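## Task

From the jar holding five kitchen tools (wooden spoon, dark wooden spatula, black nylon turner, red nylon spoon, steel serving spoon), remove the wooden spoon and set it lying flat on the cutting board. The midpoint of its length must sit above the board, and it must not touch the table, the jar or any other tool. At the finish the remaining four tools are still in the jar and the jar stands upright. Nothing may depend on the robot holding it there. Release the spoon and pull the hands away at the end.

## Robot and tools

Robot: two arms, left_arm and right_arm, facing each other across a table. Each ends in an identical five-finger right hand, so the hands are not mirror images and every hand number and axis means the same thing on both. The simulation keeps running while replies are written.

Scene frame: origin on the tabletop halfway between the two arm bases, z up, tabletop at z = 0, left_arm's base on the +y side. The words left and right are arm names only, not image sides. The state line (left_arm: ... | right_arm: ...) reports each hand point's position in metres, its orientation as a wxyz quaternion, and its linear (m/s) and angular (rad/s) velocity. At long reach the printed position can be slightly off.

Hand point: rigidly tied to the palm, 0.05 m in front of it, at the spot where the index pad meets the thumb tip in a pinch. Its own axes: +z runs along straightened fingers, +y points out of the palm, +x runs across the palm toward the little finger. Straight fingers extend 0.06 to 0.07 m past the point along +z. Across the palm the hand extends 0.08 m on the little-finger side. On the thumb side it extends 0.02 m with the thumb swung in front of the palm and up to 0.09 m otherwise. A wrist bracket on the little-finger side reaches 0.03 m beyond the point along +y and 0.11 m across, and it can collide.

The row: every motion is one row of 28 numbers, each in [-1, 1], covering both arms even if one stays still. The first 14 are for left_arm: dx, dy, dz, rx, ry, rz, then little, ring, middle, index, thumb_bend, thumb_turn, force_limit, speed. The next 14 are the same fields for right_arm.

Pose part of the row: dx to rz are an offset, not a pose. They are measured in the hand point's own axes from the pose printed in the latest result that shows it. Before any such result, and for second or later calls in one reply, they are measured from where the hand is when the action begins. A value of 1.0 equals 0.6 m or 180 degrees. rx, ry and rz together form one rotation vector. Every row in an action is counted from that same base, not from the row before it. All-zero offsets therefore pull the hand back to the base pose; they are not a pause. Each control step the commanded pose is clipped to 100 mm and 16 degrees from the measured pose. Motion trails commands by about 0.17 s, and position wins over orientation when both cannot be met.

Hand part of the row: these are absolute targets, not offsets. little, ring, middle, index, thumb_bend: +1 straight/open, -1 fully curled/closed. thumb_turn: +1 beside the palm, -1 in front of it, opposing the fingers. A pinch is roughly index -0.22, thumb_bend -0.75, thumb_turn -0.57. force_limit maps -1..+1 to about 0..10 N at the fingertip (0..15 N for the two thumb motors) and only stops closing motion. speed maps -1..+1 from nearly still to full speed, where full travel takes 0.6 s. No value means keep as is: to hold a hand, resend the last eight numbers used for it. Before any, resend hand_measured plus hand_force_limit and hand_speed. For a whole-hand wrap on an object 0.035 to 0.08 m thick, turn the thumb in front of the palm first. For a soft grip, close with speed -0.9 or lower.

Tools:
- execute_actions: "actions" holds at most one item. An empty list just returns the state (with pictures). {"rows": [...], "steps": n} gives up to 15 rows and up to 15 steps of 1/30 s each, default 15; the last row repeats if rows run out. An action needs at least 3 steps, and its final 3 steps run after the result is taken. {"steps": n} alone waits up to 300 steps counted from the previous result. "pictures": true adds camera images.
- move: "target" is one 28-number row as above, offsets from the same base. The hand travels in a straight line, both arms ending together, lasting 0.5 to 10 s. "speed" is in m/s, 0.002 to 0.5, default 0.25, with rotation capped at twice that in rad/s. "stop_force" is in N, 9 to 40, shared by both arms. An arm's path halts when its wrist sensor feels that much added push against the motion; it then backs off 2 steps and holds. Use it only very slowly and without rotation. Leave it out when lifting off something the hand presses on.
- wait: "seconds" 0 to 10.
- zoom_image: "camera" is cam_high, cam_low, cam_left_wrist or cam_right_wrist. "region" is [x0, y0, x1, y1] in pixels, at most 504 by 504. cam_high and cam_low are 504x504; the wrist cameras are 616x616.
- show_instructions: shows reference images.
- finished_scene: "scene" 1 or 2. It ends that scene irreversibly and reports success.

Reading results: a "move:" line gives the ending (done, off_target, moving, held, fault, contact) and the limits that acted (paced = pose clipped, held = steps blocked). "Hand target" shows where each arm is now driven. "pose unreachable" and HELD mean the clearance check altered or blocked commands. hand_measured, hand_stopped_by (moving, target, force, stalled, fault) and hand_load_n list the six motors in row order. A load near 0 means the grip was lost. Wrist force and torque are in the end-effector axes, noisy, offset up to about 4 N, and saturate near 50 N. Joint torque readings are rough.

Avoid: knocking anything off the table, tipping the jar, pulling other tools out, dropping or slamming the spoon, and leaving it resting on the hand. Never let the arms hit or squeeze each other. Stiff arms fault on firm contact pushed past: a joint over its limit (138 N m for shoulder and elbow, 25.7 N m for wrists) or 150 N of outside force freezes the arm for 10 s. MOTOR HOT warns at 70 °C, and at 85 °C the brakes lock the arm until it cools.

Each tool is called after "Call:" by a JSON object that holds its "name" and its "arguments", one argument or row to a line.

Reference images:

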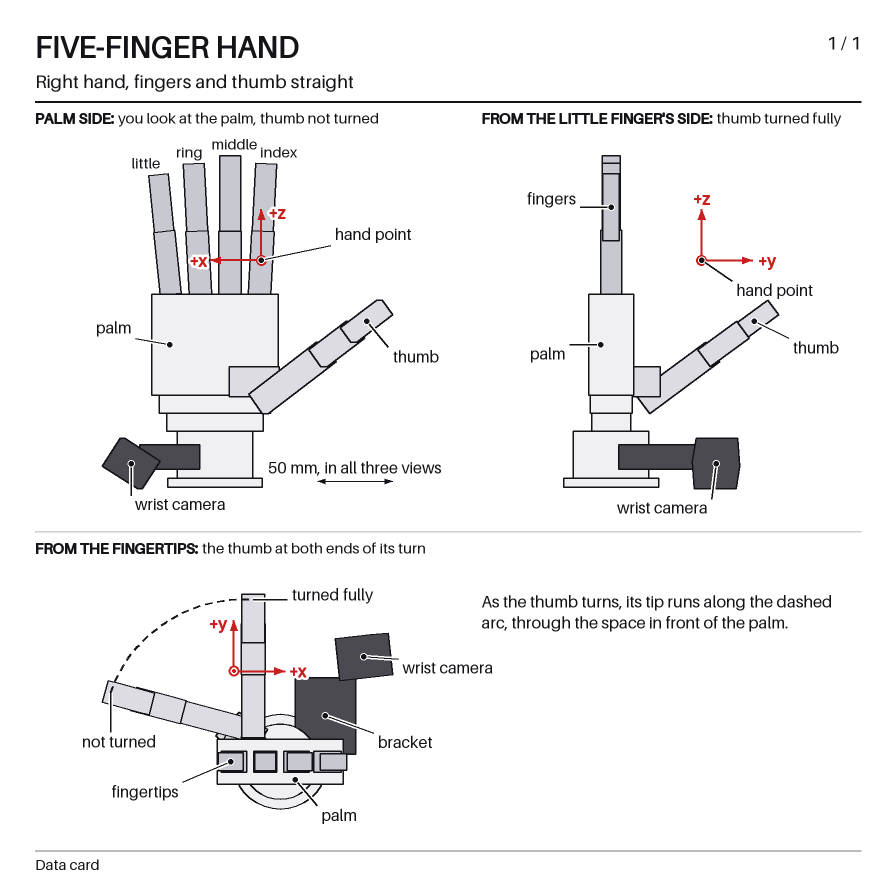

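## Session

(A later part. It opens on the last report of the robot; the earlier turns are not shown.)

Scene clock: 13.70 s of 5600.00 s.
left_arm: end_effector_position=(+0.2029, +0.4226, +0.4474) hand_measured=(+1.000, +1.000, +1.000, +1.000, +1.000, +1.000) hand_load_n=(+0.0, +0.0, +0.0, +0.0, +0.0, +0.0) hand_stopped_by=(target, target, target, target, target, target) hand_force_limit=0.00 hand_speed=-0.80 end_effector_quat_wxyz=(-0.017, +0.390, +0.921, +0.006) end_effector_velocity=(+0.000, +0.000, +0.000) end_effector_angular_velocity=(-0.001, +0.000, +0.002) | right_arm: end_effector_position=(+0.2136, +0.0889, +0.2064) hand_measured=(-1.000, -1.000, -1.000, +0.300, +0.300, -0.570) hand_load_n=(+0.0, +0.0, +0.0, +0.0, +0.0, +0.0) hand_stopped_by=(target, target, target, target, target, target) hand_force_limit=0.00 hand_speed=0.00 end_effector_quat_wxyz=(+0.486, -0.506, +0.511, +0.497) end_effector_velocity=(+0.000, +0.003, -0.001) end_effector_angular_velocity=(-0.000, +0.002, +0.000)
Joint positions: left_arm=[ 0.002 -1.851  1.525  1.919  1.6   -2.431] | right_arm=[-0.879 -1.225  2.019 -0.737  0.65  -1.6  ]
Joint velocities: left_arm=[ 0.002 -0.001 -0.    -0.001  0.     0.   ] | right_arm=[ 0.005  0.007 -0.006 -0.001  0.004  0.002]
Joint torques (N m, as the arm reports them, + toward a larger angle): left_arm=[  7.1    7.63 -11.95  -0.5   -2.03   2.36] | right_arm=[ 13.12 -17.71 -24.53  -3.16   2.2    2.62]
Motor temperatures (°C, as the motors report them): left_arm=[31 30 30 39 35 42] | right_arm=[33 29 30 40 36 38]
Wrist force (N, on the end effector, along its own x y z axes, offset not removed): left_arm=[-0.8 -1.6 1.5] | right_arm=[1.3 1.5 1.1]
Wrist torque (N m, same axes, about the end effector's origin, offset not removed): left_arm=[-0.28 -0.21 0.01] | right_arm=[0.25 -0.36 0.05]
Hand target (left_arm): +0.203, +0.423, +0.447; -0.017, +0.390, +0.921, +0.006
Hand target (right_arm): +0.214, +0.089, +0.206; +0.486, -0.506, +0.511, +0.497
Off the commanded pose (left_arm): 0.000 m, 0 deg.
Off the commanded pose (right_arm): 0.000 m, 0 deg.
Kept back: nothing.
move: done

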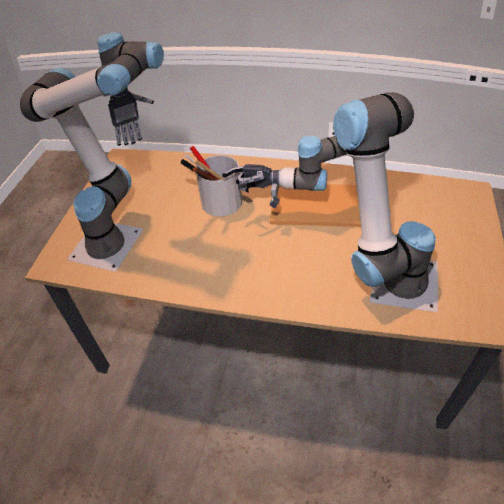

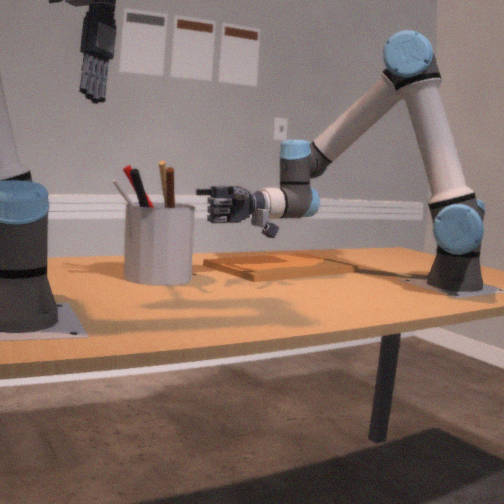

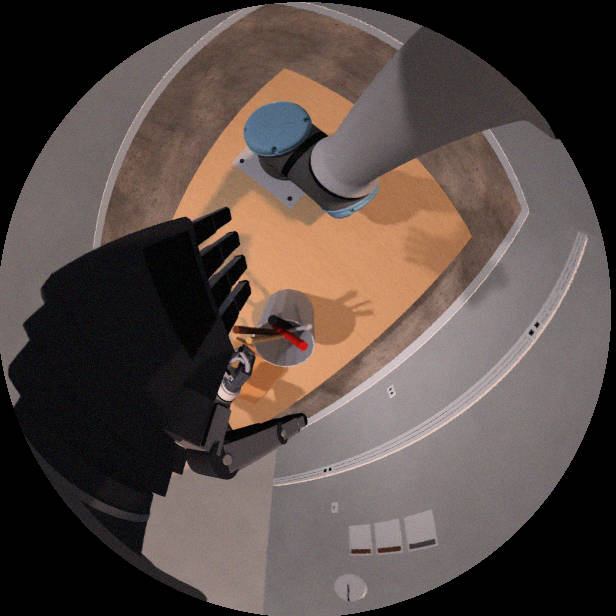

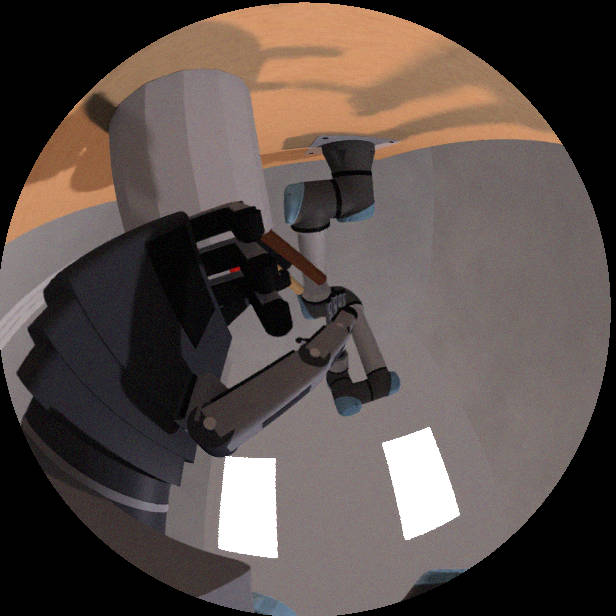

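Call:
{"name": "move", "arguments": {
  "target": [0,0,0,0,0,0,1,1,1,1,1,1,0,-0.8,-0.08,0,0,0,0,0,-1,-1,-1,0.3,0.3,-0.57,0,0],
  "speed": 0.1
}}

Call:
{"name": "move", "arguments": {
  "target": [0,0,0,0,0,0,1,1,1,1,1,1,0,-0.8,0,0,0.08,0,0,0,-1,-1,-1,0.3,0.3,-0.57,0,0],
  "speed": 0.08
}}

Scene clock: 14.97 s of 5600.00 s.
left_arm: end_effector_position=(+0.2029, +0.4226, +0.4474) hand_measured=(+1.000, +1.000, +1.000, +1.000, +1.000, +1.000) hand_load_n=(+0.0, +0.0, +0.0, +0.0, +0.0, +0.0) hand_stopped_by=(target, target, target, target, target, target) hand_force_limit=0.00 hand_speed=-0.80 end_effector_quat_wxyz=(-0.017, +0.390, +0.921, +0.006) end_effector_velocity=(+0.000, +0.000, +0.000) end_effector_angular_velocity=(+0.001, -0.000, +0.001) | right_arm: end_effector_position=(+0.2143, +0.0906, +0.2540) hand_measured=(-1.000, -1.000, -1.000, +0.300, +0.300, -0.570) hand_load_n=(+0.0, +0.0, +0.0, +0.0, +0.0, +0.0) hand_stopped_by=(target, target, target, target, target, target) hand_force_limit=0.00 hand_speed=0.00 end_effector_quat_wxyz=(+0.486, -0.506, +0.511, +0.497) end_effector_velocity=(-0.000, +0.000, +0.002) end_effector_angular_velocity=(-0.002, -0.001, -0.000)
Joint positions: left_arm=[ 0.002 -1.851  1.525  1.919  1.6   -2.431] | right_arm=[-0.877 -1.303  1.969 -0.609  0.652 -1.599]
Joint velocities: left_arm=[ 0.     0.    -0.     0.001  0.    -0.   ] | right_arm=[ 0.001 -0.004 -0.004  0.01   0.002 -0.003]
Joint torques (N m, as the arm reports them, + toward a larger angle): left_arm=[  7.25   7.34 -11.68  -0.48  -1.94   2.46] | right_arm=[  3.38 -37.2  -26.58   1.79  -1.72  -2.72]
Motor temperatures (°C, as the motors report them): left_arm=[31 30 30 39 35 42] | right_arm=[33 29 30 40 36 38]
Wrist force (N, on the end effector, along its own x y z axes, offset not removed): left_arm=[0.3 -1.3 1.5] | right_arm=[2.1 -0.4 0.8]
Wrist torque (N m, same axes, about the end effector's origin, offset not removed): left_arm=[-0.26 -0.39 0.02] | right_arm=[0.03 -0.52 0.03]
Hand target (left_arm): +0.203, +0.423, +0.447; -0.017, +0.390, +0.921, +0.006
Hand target (right_arm): +0.214, +0.091, +0.254; +0.486, -0.506, +0.511, +0.497
Off the commanded pose (left_arm): 0.000 m, 0 deg.
Off the commanded pose (right_arm): 0.000 m, 0 deg.
Kept back: nothing.
move: done

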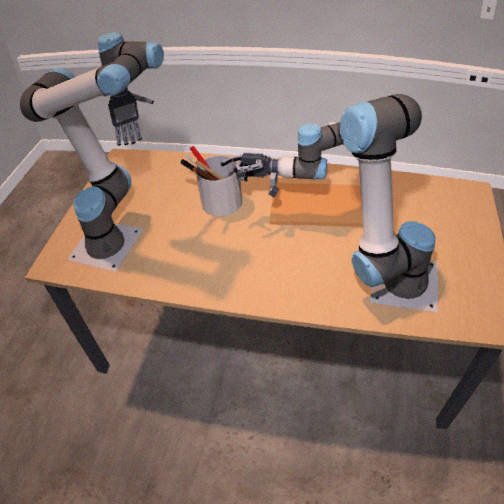

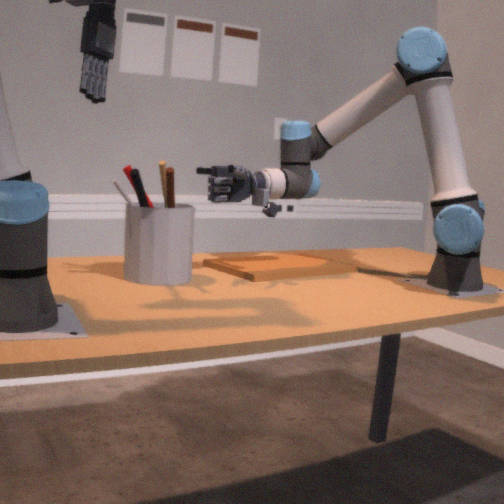

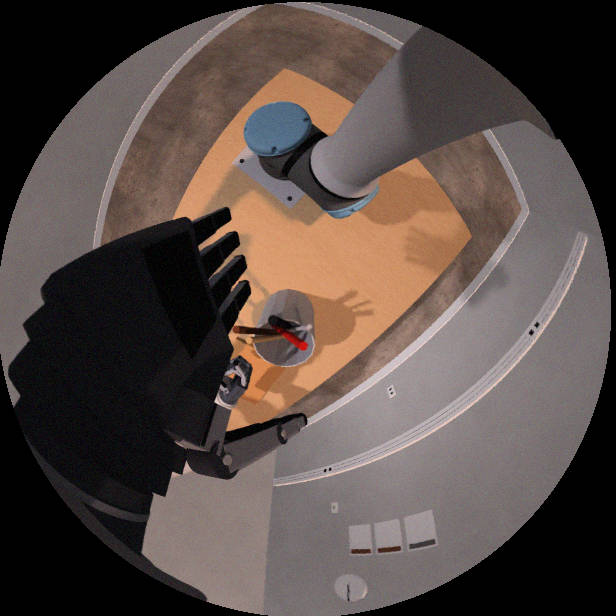

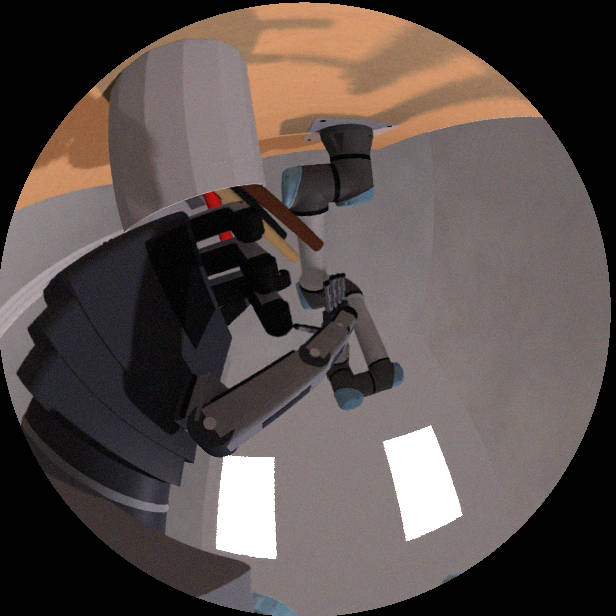

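Scene clock: 16.10 s of 5600.00 s.
left_arm: end_effector_position=(+0.2029, +0.4226, +0.4474) hand_measured=(+1.000, +1.000, +1.000, +1.000, +1.000, +1.000) hand_load_n=(+0.0, +0.0, +0.0, +0.0, +0.0, +0.0) hand_stopped_by=(target, target, target, target, target, target) hand_force_limit=0.00 hand_speed=-0.80 end_effector_quat_wxyz=(-0.017, +0.390, +0.921, +0.006) end_effector_velocity=(-0.000, -0.000, -0.000) end_effector_angular_velocity=(-0.000, +0.000, +0.001) | right_arm: end_effector_position=(+0.2139, +0.1382, +0.2524) hand_measured=(-1.000, -1.000, -1.000, +0.300, +0.300, -0.570) hand_load_n=(+0.0, +0.0, +0.0, +0.0, +0.0, +0.0) hand_stopped_by=(target, target, target, target, target, target) hand_force_limit=0.00 hand_speed=0.00 end_effector_quat_wxyz=(+0.486, -0.506, +0.511, +0.497) end_effector_velocity=(-0.001, +0.003, -0.000) end_effector_angular_velocity=(-0.001, +0.000, +0.002)
Joint positions: left_arm=[ 0.002 -1.851  1.525  1.919  1.6   -2.431] | right_arm=[-0.792 -1.219  1.855 -0.585  0.736 -1.592]
Joint velocities: left_arm=[ 0.     0.001 -0.    -0.001  0.    -0.   ] | right_arm=[ 0.007  0.005 -0.007  0.002  0.004 -0.   ]
Joint torques (N m, as the arm reports them, + toward a larger angle): left_arm=[  6.9    8.   -11.77  -0.41  -1.99   2.43] | right_arm=[ 13.91 -23.15 -29.66   2.     1.37   2.62]
Motor temperatures (°C, as the motors report them): left_arm=[31 30 30 39 35 42] | right_arm=[33 29 30 40 36 38]
Wrist force (N, on the end effector, along its own x y z axes, offset not removed): left_arm=[-0.6 -0.7 0.4] | right_arm=[2.0 1.9 1.4]
Wrist torque (N m, same axes, about the end effector's origin, offset not removed): left_arm=[-0.07 -0.12 -0.05] | right_arm=[0.35 -0.58 0.11]
Hand target (left_arm): +0.203, +0.423, +0.447; -0.017, +0.390, +0.921, +0.006
Hand target (right_arm): +0.214, +0.139, +0.252; +0.486, -0.506, +0.511, +0.497
Off the commanded pose (left_arm): 0.000 m, 0 deg.
Off the commanded pose (right_arm): 0.000 m, 0 deg.
Kept back: nothing.
move: done

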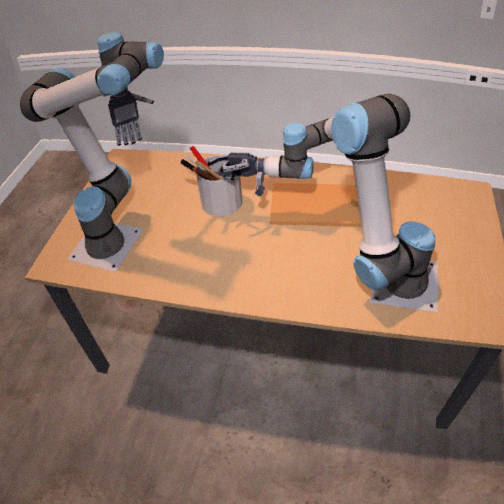

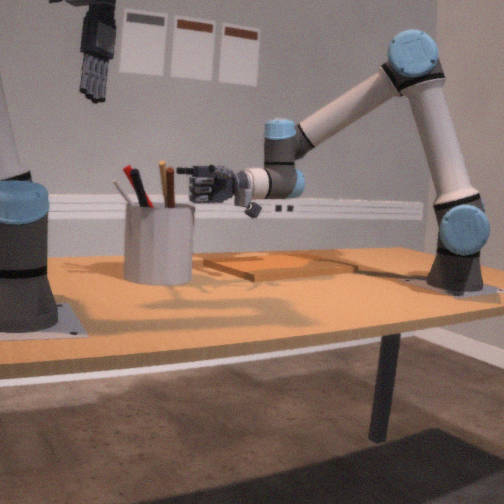

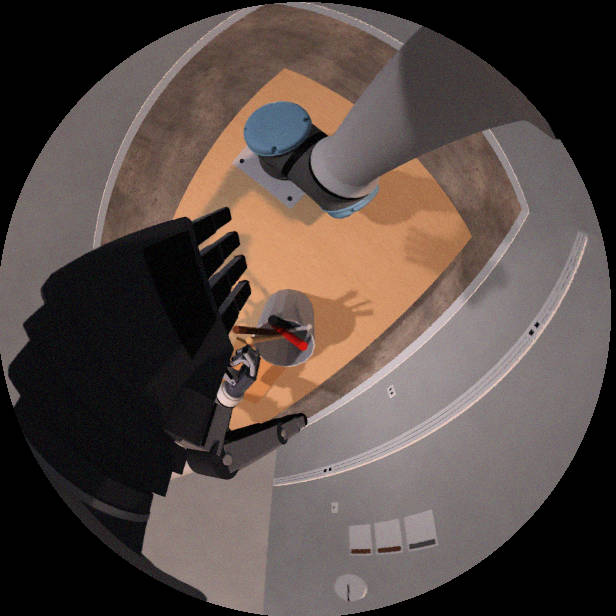

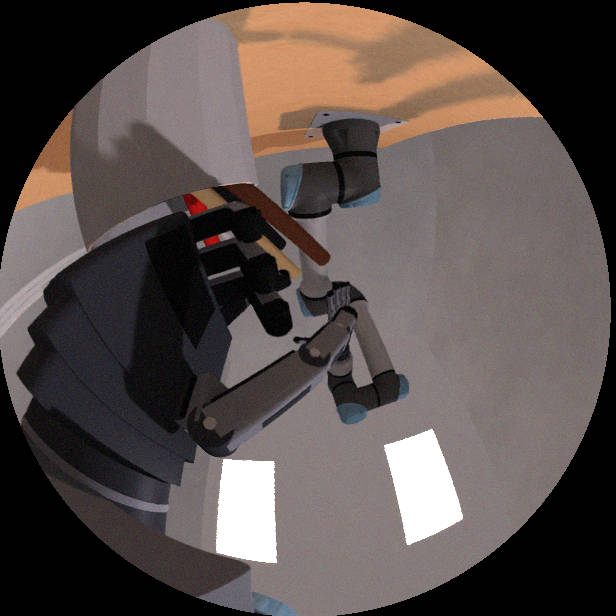

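Call:
{"name": "move", "arguments": {
  "target": [0,0,0,0,0,0,1,1,1,1,1,1,0,-0.8,0,0,0.1,0,0,0,-1,-1,-1,0.3,0.3,-0.57,0,0],
  "speed": 0.06
}}

Call:
{"name": "zoom_image", "arguments": {
  "camera": "cam_right_wrist",
  "region": [130, 130, 430, 430]
}}

Call:
{"name": "zoom_image", "arguments": {
  "camera": "cam_high",
  "region": [150, 120, 290, 230]
}}

Scene clock: 17.83 s of 5600.00 s.
left_arm: end_effector_position=(+0.2029, +0.4226, +0.4474) hand_measured=(+1.000, +1.000, +1.000, +1.000, +1.000, +1.000) hand_load_n=(+0.0, +0.0, +0.0, +0.0, +0.0, +0.0) hand_stopped_by=(target, target, target, target, target, target) hand_force_limit=0.00 hand_speed=-0.80 end_effector_quat_wxyz=(-0.017, +0.390, +0.921, +0.006) end_effector_velocity=(+0.000, +0.000, -0.000) end_effector_angular_velocity=(-0.000, -0.000, -0.001) | right_arm: end_effector_position=(+0.2135, +0.1979, +0.2504) hand_measured=(-1.000, -1.000, -1.000, +0.300, +0.300, -0.570) hand_load_n=(+0.0, +0.0, +0.0, +0.0, +0.0, +0.0) hand_stopped_by=(target, target, target, target, target, target) hand_force_limit=0.00 hand_speed=0.00 end_effector_quat_wxyz=(+0.486, -0.506, +0.511, +0.497) end_effector_velocity=(+0.000, +0.002, -0.000) end_effector_angular_velocity=(-0.000, +0.000, +0.000)
Joint positions: left_arm=[ 0.002 -1.851  1.525  1.919  1.6   -2.431] | right_arm=[-0.705 -1.112  1.697 -0.539  0.824 -1.586]
Joint velocities: left_arm=[-0.001 -0.001  0.    -0.    -0.001 -0.   ] | right_arm=[ 0.002  0.005 -0.007  0.003  0.002 -0.   ]
Joint torques (N m, as the arm reports them, + toward a larger angle): left_arm=[  6.99   7.33 -11.78  -0.38  -1.94   2.5 ] | right_arm=[ 14.65 -26.47 -27.02   1.16   1.7    2.62]
Motor temperatures (°C, as the motors report them): left_arm=[31 30 30 39 35 42] | right_arm=[33 29 30 40 36 38]
Wrist force (N, on the end effector, along its own x y z axes, offset not removed): left_arm=[0.1 -1.2 0.8] | right_arm=[1.4 1.9 2.0]
Wrist torque (N m, same axes, about the end effector's origin, offset not removed): left_arm=[-0.23 -0.25 0.05] | right_arm=[0.34 -0.48 -0.06]
Hand target (left_arm): +0.203, +0.423, +0.447; -0.017, +0.390, +0.921, +0.006
Hand target (right_arm): +0.213, +0.198, +0.250; +0.486, -0.506, +0.511, +0.497
Off the commanded pose (left_arm): 0.000 m, 0 deg.
Off the commanded pose (right_arm): 0.000 m, 0 deg.
Kept back: nothing.
move: done

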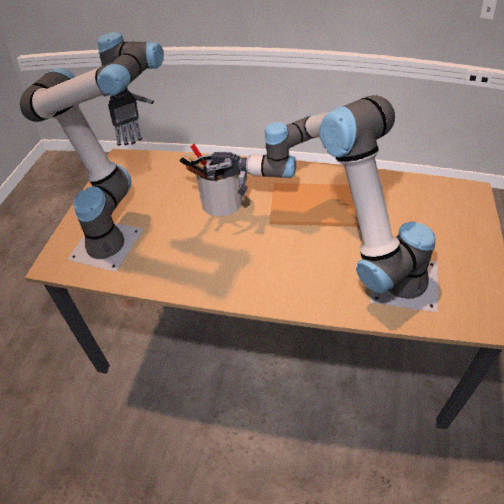

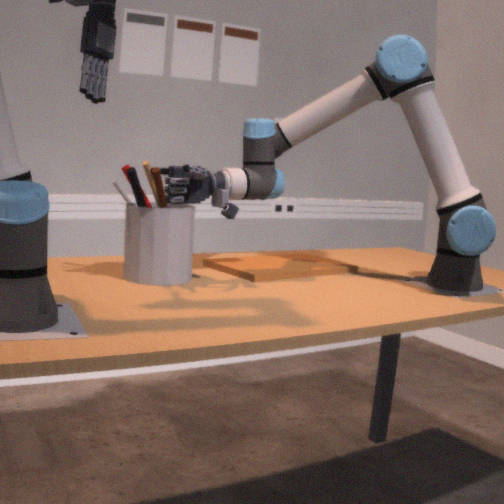

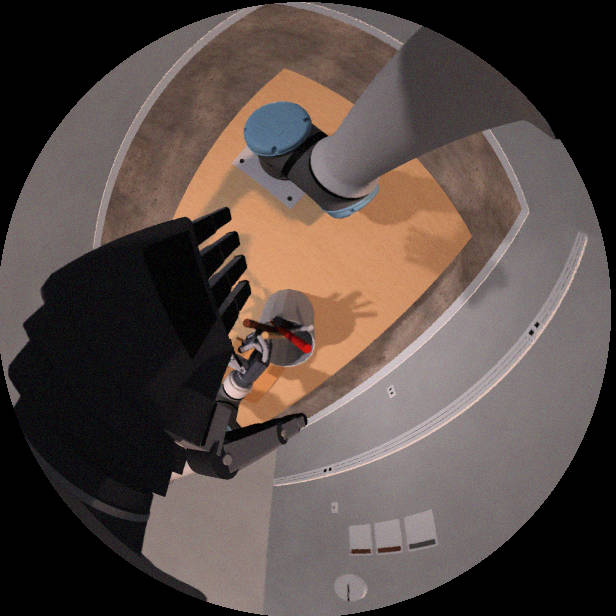

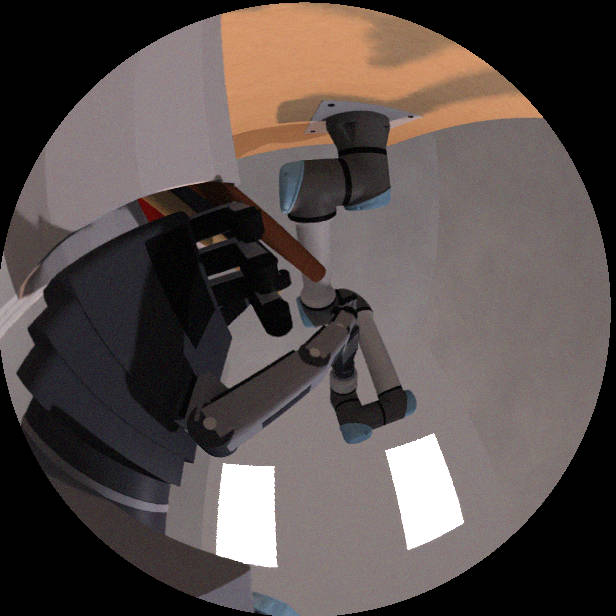

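Region (130, 130, 430, 430) of cam_right_wrist's 616x616 image, scaled by 1.680, with more detail than that image has.

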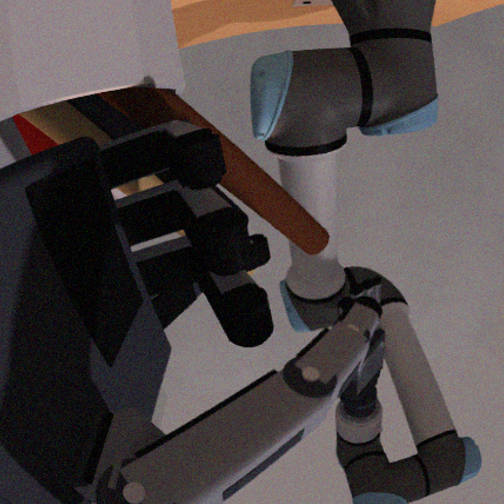

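Region (150, 120, 290, 230) of cam_high's 504x504 image, scaled by 3.600, with more detail than that image has; it fills the top 396 rows of this view, and the rest is white.

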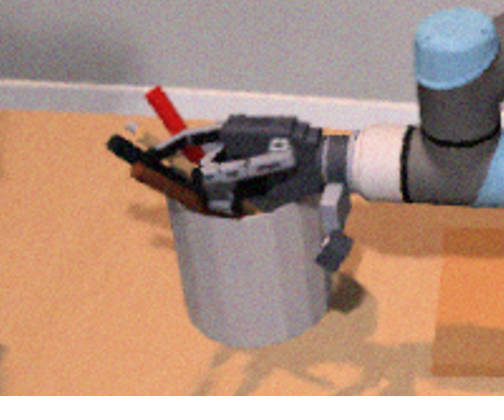

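Call:
{"name": "move", "arguments": {
  "target": [0,0,0,0,0,0,1,1,1,1,1,1,0,-0.8,-0.08,0,-0.08,0,0,0,-1,-1,-1,0.3,0.3,-0.57,0,0],
  "speed": 0.08
}}

Call:
{"name": "zoom_image", "arguments": {
  "camera": "cam_right_wrist",
  "region": [130, 130, 430, 430]
}}

Call:
{"name": "zoom_image", "arguments": {
  "camera": "cam_high",
  "region": [150, 120, 290, 230]
}}

Call:
{"name": "zoom_image", "arguments": {
  "camera": "cam_low",
  "region": [80, 120, 260, 300]
}}

Scene clock: 19.47 s of 5600.00 s.
left_arm: end_effector_position=(+0.2029, +0.4226, +0.4474) hand_measured=(+1.000, +1.000, +1.000, +1.000, +1.000, +1.000) hand_load_n=(+0.0, +0.0, +0.0, +0.0, +0.0, +0.0) hand_stopped_by=(target, target, target, target, target, target) hand_force_limit=0.00 hand_speed=-0.80 end_effector_quat_wxyz=(-0.017, +0.390, +0.921, +0.006) end_effector_velocity=(-0.000, -0.001, -0.000) end_effector_angular_velocity=(+0.000, -0.001, -0.001) | right_arm: end_effector_position=(+0.2145, +0.1518, +0.2998) hand_measured=(-1.000, -1.000, -1.000, +0.300, +0.300, -0.570) hand_load_n=(+0.0, +0.0, +0.0, +0.0, +0.0, +0.0) hand_stopped_by=(target, target, target, target, target, target) hand_force_limit=0.00 hand_speed=0.00 end_effector_quat_wxyz=(+0.486, -0.506, +0.511, +0.497) end_effector_velocity=(+0.000, -0.002, +0.001) end_effector_angular_velocity=(-0.000, +0.002, -0.000)
Joint positions: left_arm=[ 0.002 -1.851  1.525  1.919  1.6   -2.431] | right_arm=[-0.772 -1.256  1.764 -0.458  0.757 -1.591]
Joint velocities: left_arm=[-0.001  0.001  0.    -0.001 -0.001 -0.001] | right_arm=[-0.003 -0.005  0.002  0.003 -0.003  0.001]
Joint torques (N m, as the arm reports them, + toward a larger angle): left_arm=[  7.06   7.89 -11.77  -0.45  -1.95   2.37] | right_arm=[-14.69 -40.18 -11.76   1.62  -1.77  -2.36]
Motor temperatures (°C, as the motors report them): left_arm=[31 30 30 39 35 42] | right_arm=[33 29 30 40 36 38]
Wrist force (N, on the end effector, along its own x y z axes, offset not removed): left_arm=[-0.6 -1.3 -0.4] | right_arm=[2.4 2.5 1.7]
Wrist torque (N m, same axes, about the end effector's origin, offset not removed): left_arm=[-0.15 -0.13 0.01] | right_arm=[0.30 -0.54 0.21]
Hand target (left_arm): +0.203, +0.423, +0.447; -0.017, +0.390, +0.921, +0.006
Hand target (right_arm): +0.215, +0.152, +0.300; +0.486, -0.506, +0.511, +0.497
Off the commanded pose (left_arm): 0.000 m, 0 deg.
Off the commanded pose (right_arm): 0.000 m, 0 deg.
Kept back: nothing.
move: done

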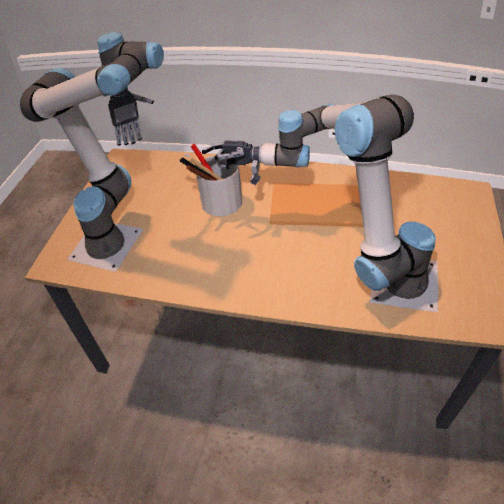

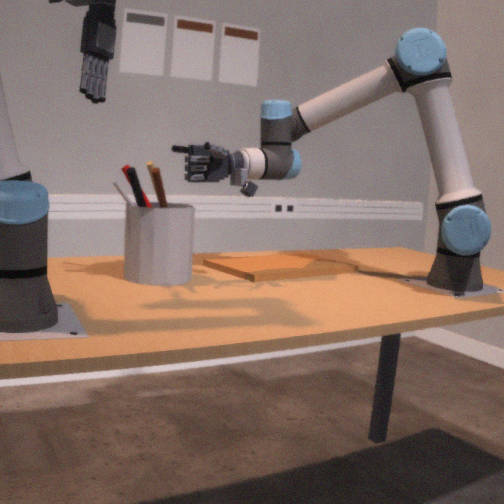

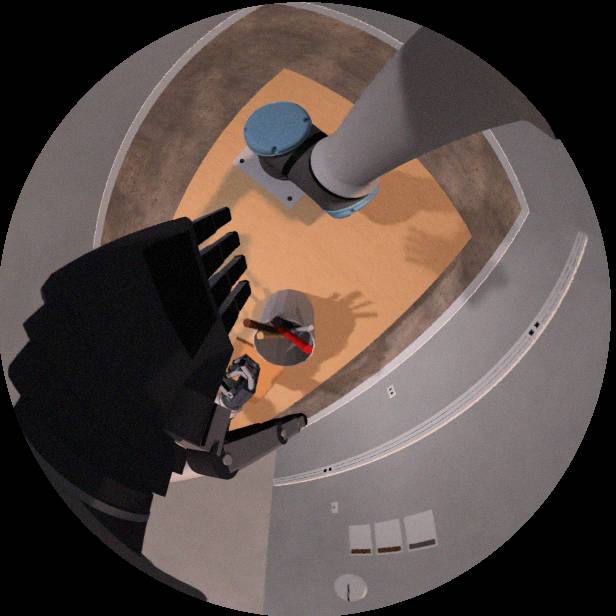

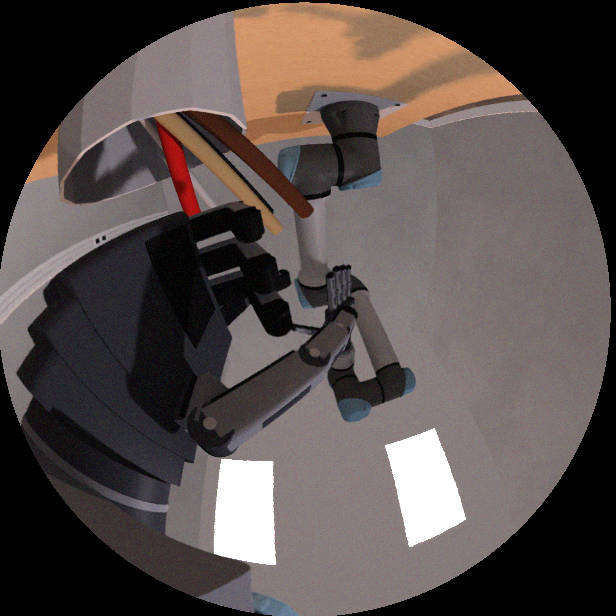

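Region (130, 130, 430, 430) of cam_right_wrist's 616x616 image, scaled by 1.680, with more detail than that image has.

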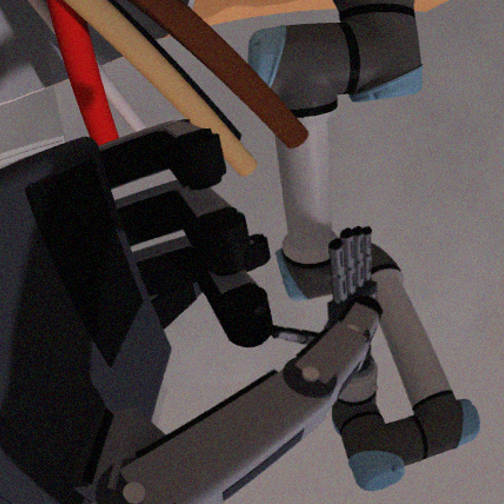

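Region (150, 120, 290, 230) of cam_high's 504x504 image, scaled by 3.600, with more detail than that image has; it fills the top 396 rows of this view, and the rest is white.

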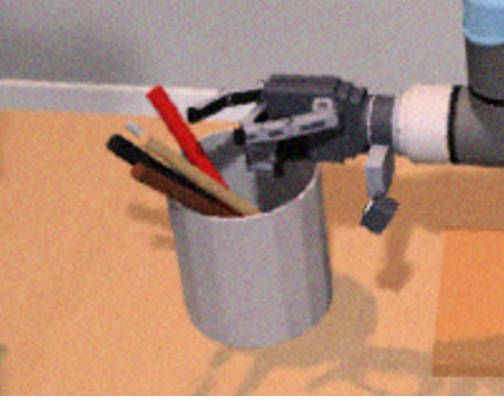

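Region (80, 120, 260, 300) of cam_low's 504x504 image, scaled by 2.800, with more detail than that image has.

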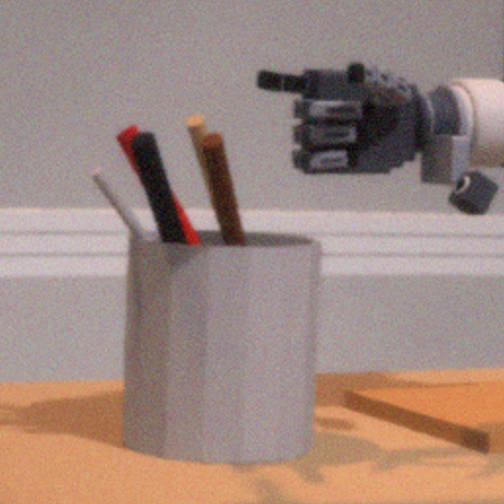

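Call:
{"name": "move", "arguments": {
  "target": [0,0,0,0,0,0,1,1,1,1,1,1,0,-0.8,-0.1,0,-0.15,0,0,0.99,-1,-1,-1,0.3,0.3,-0.57,0,0]
}}

Call:
{"name": "move", "arguments": {
  "target": [0,0,0,0,0,0,1,1,1,1,1,1,0,-0.8,0,0,0,0,-0.2,0,-1,-1,-1,0.3,0.3,-0.57,0,0]
}}

Scene clock: 26.57 s of 5600.00 s.
left_arm: end_effector_position=(+0.2029, +0.4226, +0.4474) hand_measured=(+1.000, +1.000, +1.000, +1.000, +1.000, +1.000) hand_load_n=(+0.0, +0.0, +0.0, +0.0, +0.0, +0.0) hand_stopped_by=(target, target, target, target, target, target) hand_force_limit=0.00 hand_speed=-0.80 end_effector_quat_wxyz=(-0.017, +0.390, +0.921, +0.006) end_effector_velocity=(+0.000, -0.001, -0.000) end_effector_angular_velocity=(+0.001, -0.000, -0.000) | right_arm: end_effector_position=(+0.2161, +0.0638, +0.3625) hand_measured=(-1.000, -1.000, -1.000, +0.300, +0.300, -0.570) hand_load_n=(+0.0, +0.0, +0.0, +0.0, +0.0, +0.0) hand_stopped_by=(target, target, target, target, target, target) hand_force_limit=0.00 hand_speed=0.00 end_effector_quat_wxyz=(-0.489, +0.503, +0.514, +0.494) end_effector_velocity=(-0.000, -0.000, +0.000) end_effector_angular_velocity=(+0.001, +0.017, +0.001)
Joint positions: left_arm=[ 0.002 -1.851  1.525  1.919  1.6   -2.431] | right_arm=[-0.713 -1.68   1.897 -0.171  0.816  1.521]
Joint velocities: left_arm=[-0.     0.001 -0.001 -0.    -0.     0.   ] | right_arm=[-0.002 -0.001 -0.002  0.001 -0.003  0.018]
Joint torques (N m, as the arm reports them, + toward a larger angle): left_arm=[  7.64   7.68 -12.25  -0.52  -1.89   2.34] | right_arm=[-12.24 -23.31 -31.06   1.64  -1.68   2.89]
Motor temperatures (°C, as the motors report them): left_arm=[31 30 30 39 35 42] | right_arm=[33 29 30 40 36 38]
Wrist force (N, on the end effector, along its own x y z axes, offset not removed): left_arm=[-0.3 -1.4 1.2] | right_arm=[0.4 4.2 2.7]
Wrist torque (N m, same axes, about the end effector's origin, offset not removed): left_arm=[-0.27 -0.17 0.02] | right_arm=[0.70 -0.27 0.07]
Hand target (left_arm): +0.203, +0.423, +0.447; -0.017, +0.390, +0.921, +0.006
Hand target (right_arm): +0.216, +0.064, +0.363; +0.489, -0.503, -0.514, -0.494
Off the commanded pose (left_arm): 0.000 m, 0 deg.
Off the commanded pose (right_arm): 0.000 m, 0 deg.
Kept back: nothing.
move: done

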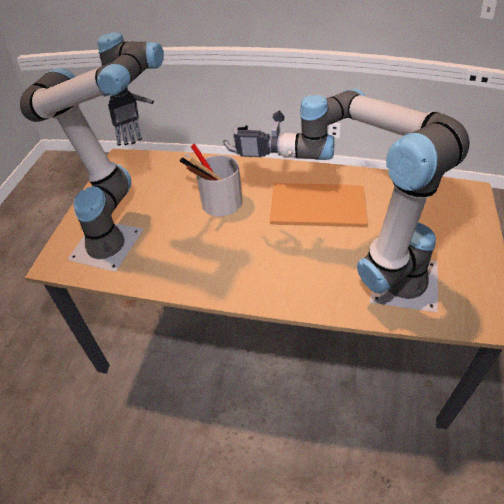

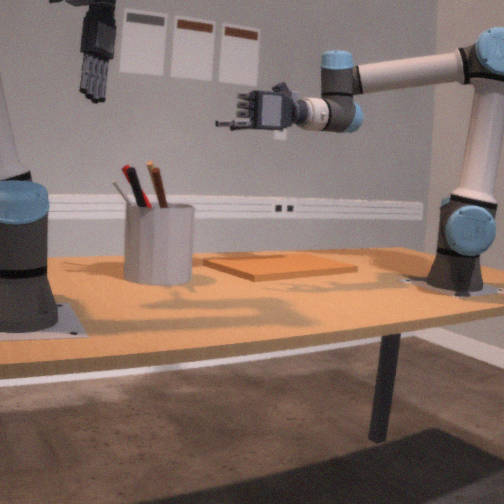

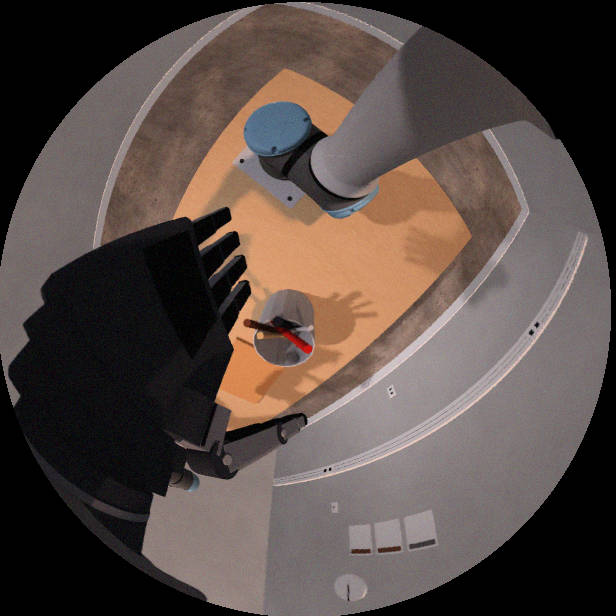

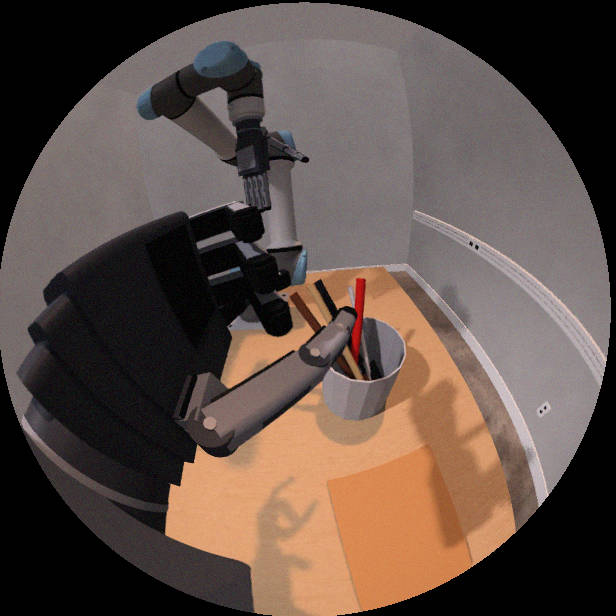

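Scene clock: 28.47 s of 5600.00 s.
left_arm: end_effector_position=(+0.2029, +0.4226, +0.4474) hand_measured=(+1.000, +1.000, +1.000, +1.000, +1.000, +1.000) hand_load_n=(+0.0, +0.0, +0.0, +0.0, +0.0, +0.0) hand_stopped_by=(target, target, target, target, target, target) hand_force_limit=0.00 hand_speed=-0.80 end_effector_quat_wxyz=(-0.017, +0.390, +0.921, +0.006) end_effector_velocity=(+0.000, +0.000, -0.000) end_effector_angular_velocity=(-0.001, -0.001, +0.001) | right_arm: end_effector_position=(+0.2161, +0.0637, +0.3625) hand_measured=(-1.000, -1.000, -1.000, +0.300, +0.300, -0.570) hand_load_n=(+0.0, +0.0, +0.0, +0.0, +0.0, +0.0) hand_stopped_by=(target, target, target, target, target, target) hand_force_limit=0.00 hand_speed=0.00 end_effector_quat_wxyz=(-0.306, +0.630, +0.640, +0.316) end_effector_velocity=(+0.000, +0.000, -0.000) end_effector_angular_velocity=(-0.015, +0.002, -0.001)
Joint positions: left_arm=[ 0.002 -1.851  1.525  1.919  1.6   -2.431] | right_arm=[-0.585 -1.383  1.302  0.841  1.099  1.14 ]
Joint velocities: left_arm=[ 0.001 -0.     0.    -0.001 -0.001  0.   ] | right_arm=[ 0.004  0.011 -0.017  0.021  0.008 -0.002]
Joint torques (N m, as the arm reports them, + toward a larger angle): left_arm=[  7.29   7.27 -12.7   -0.48  -1.93   2.34] | right_arm=[ 15.32 -17.35 -30.7    3.57   1.4   -2.02]
Motor temperatures (°C, as the motors report them): left_arm=[31 30 30 39 35 42] | right_arm=[33 29 30 40 36 38]
Wrist force (N, on the end effector, along its own x y z axes, offset not removed): left_arm=[-0.7 -0.5 1.1] | right_arm=[-0.8 2.6 1.3]
Wrist torque (N m, same axes, about the end effector's origin, offset not removed): left_arm=[-0.07 -0.17 0.03] | right_arm=[0.48 -0.09 0.04]
Hand target (left_arm): +0.203, +0.423, +0.447; -0.017, +0.390, +0.921, +0.006
Hand target (right_arm): +0.216, +0.064, +0.363; -0.305, +0.631, +0.640, +0.315
Off the commanded pose (left_arm): 0.000 m, 0 deg.
Off the commanded pose (right_arm): 0.000 m, 0 deg.
Kept back: nothing.
move: done

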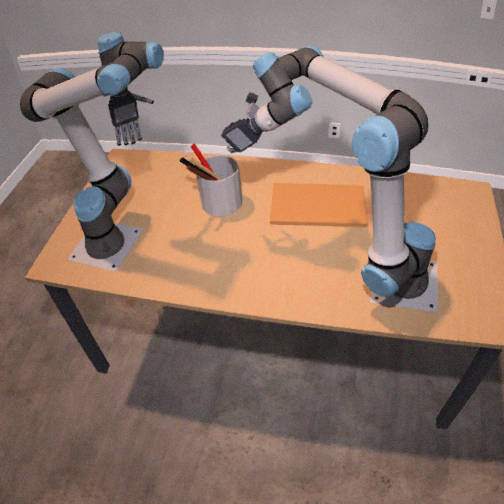

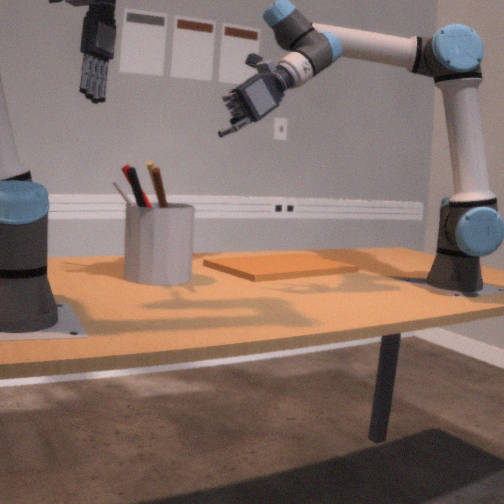

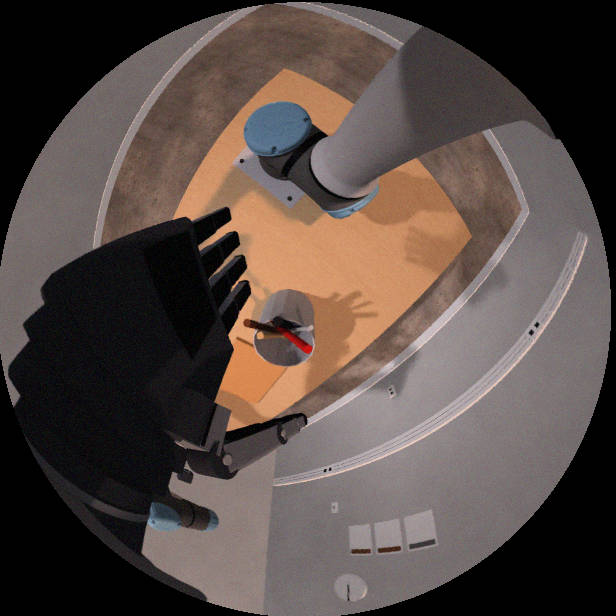

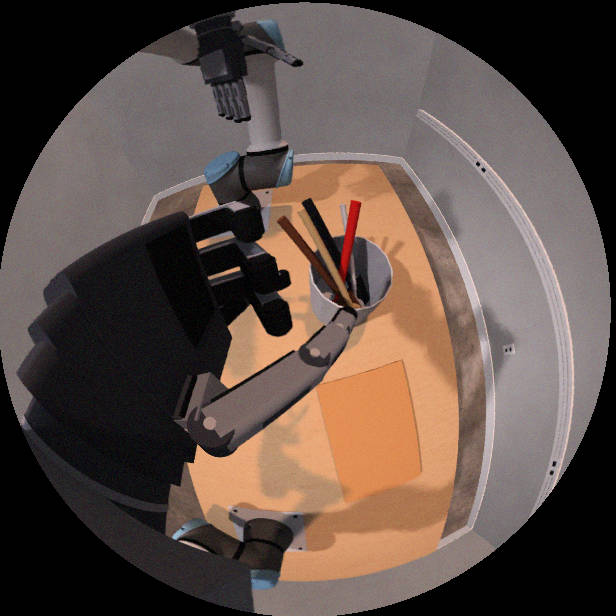

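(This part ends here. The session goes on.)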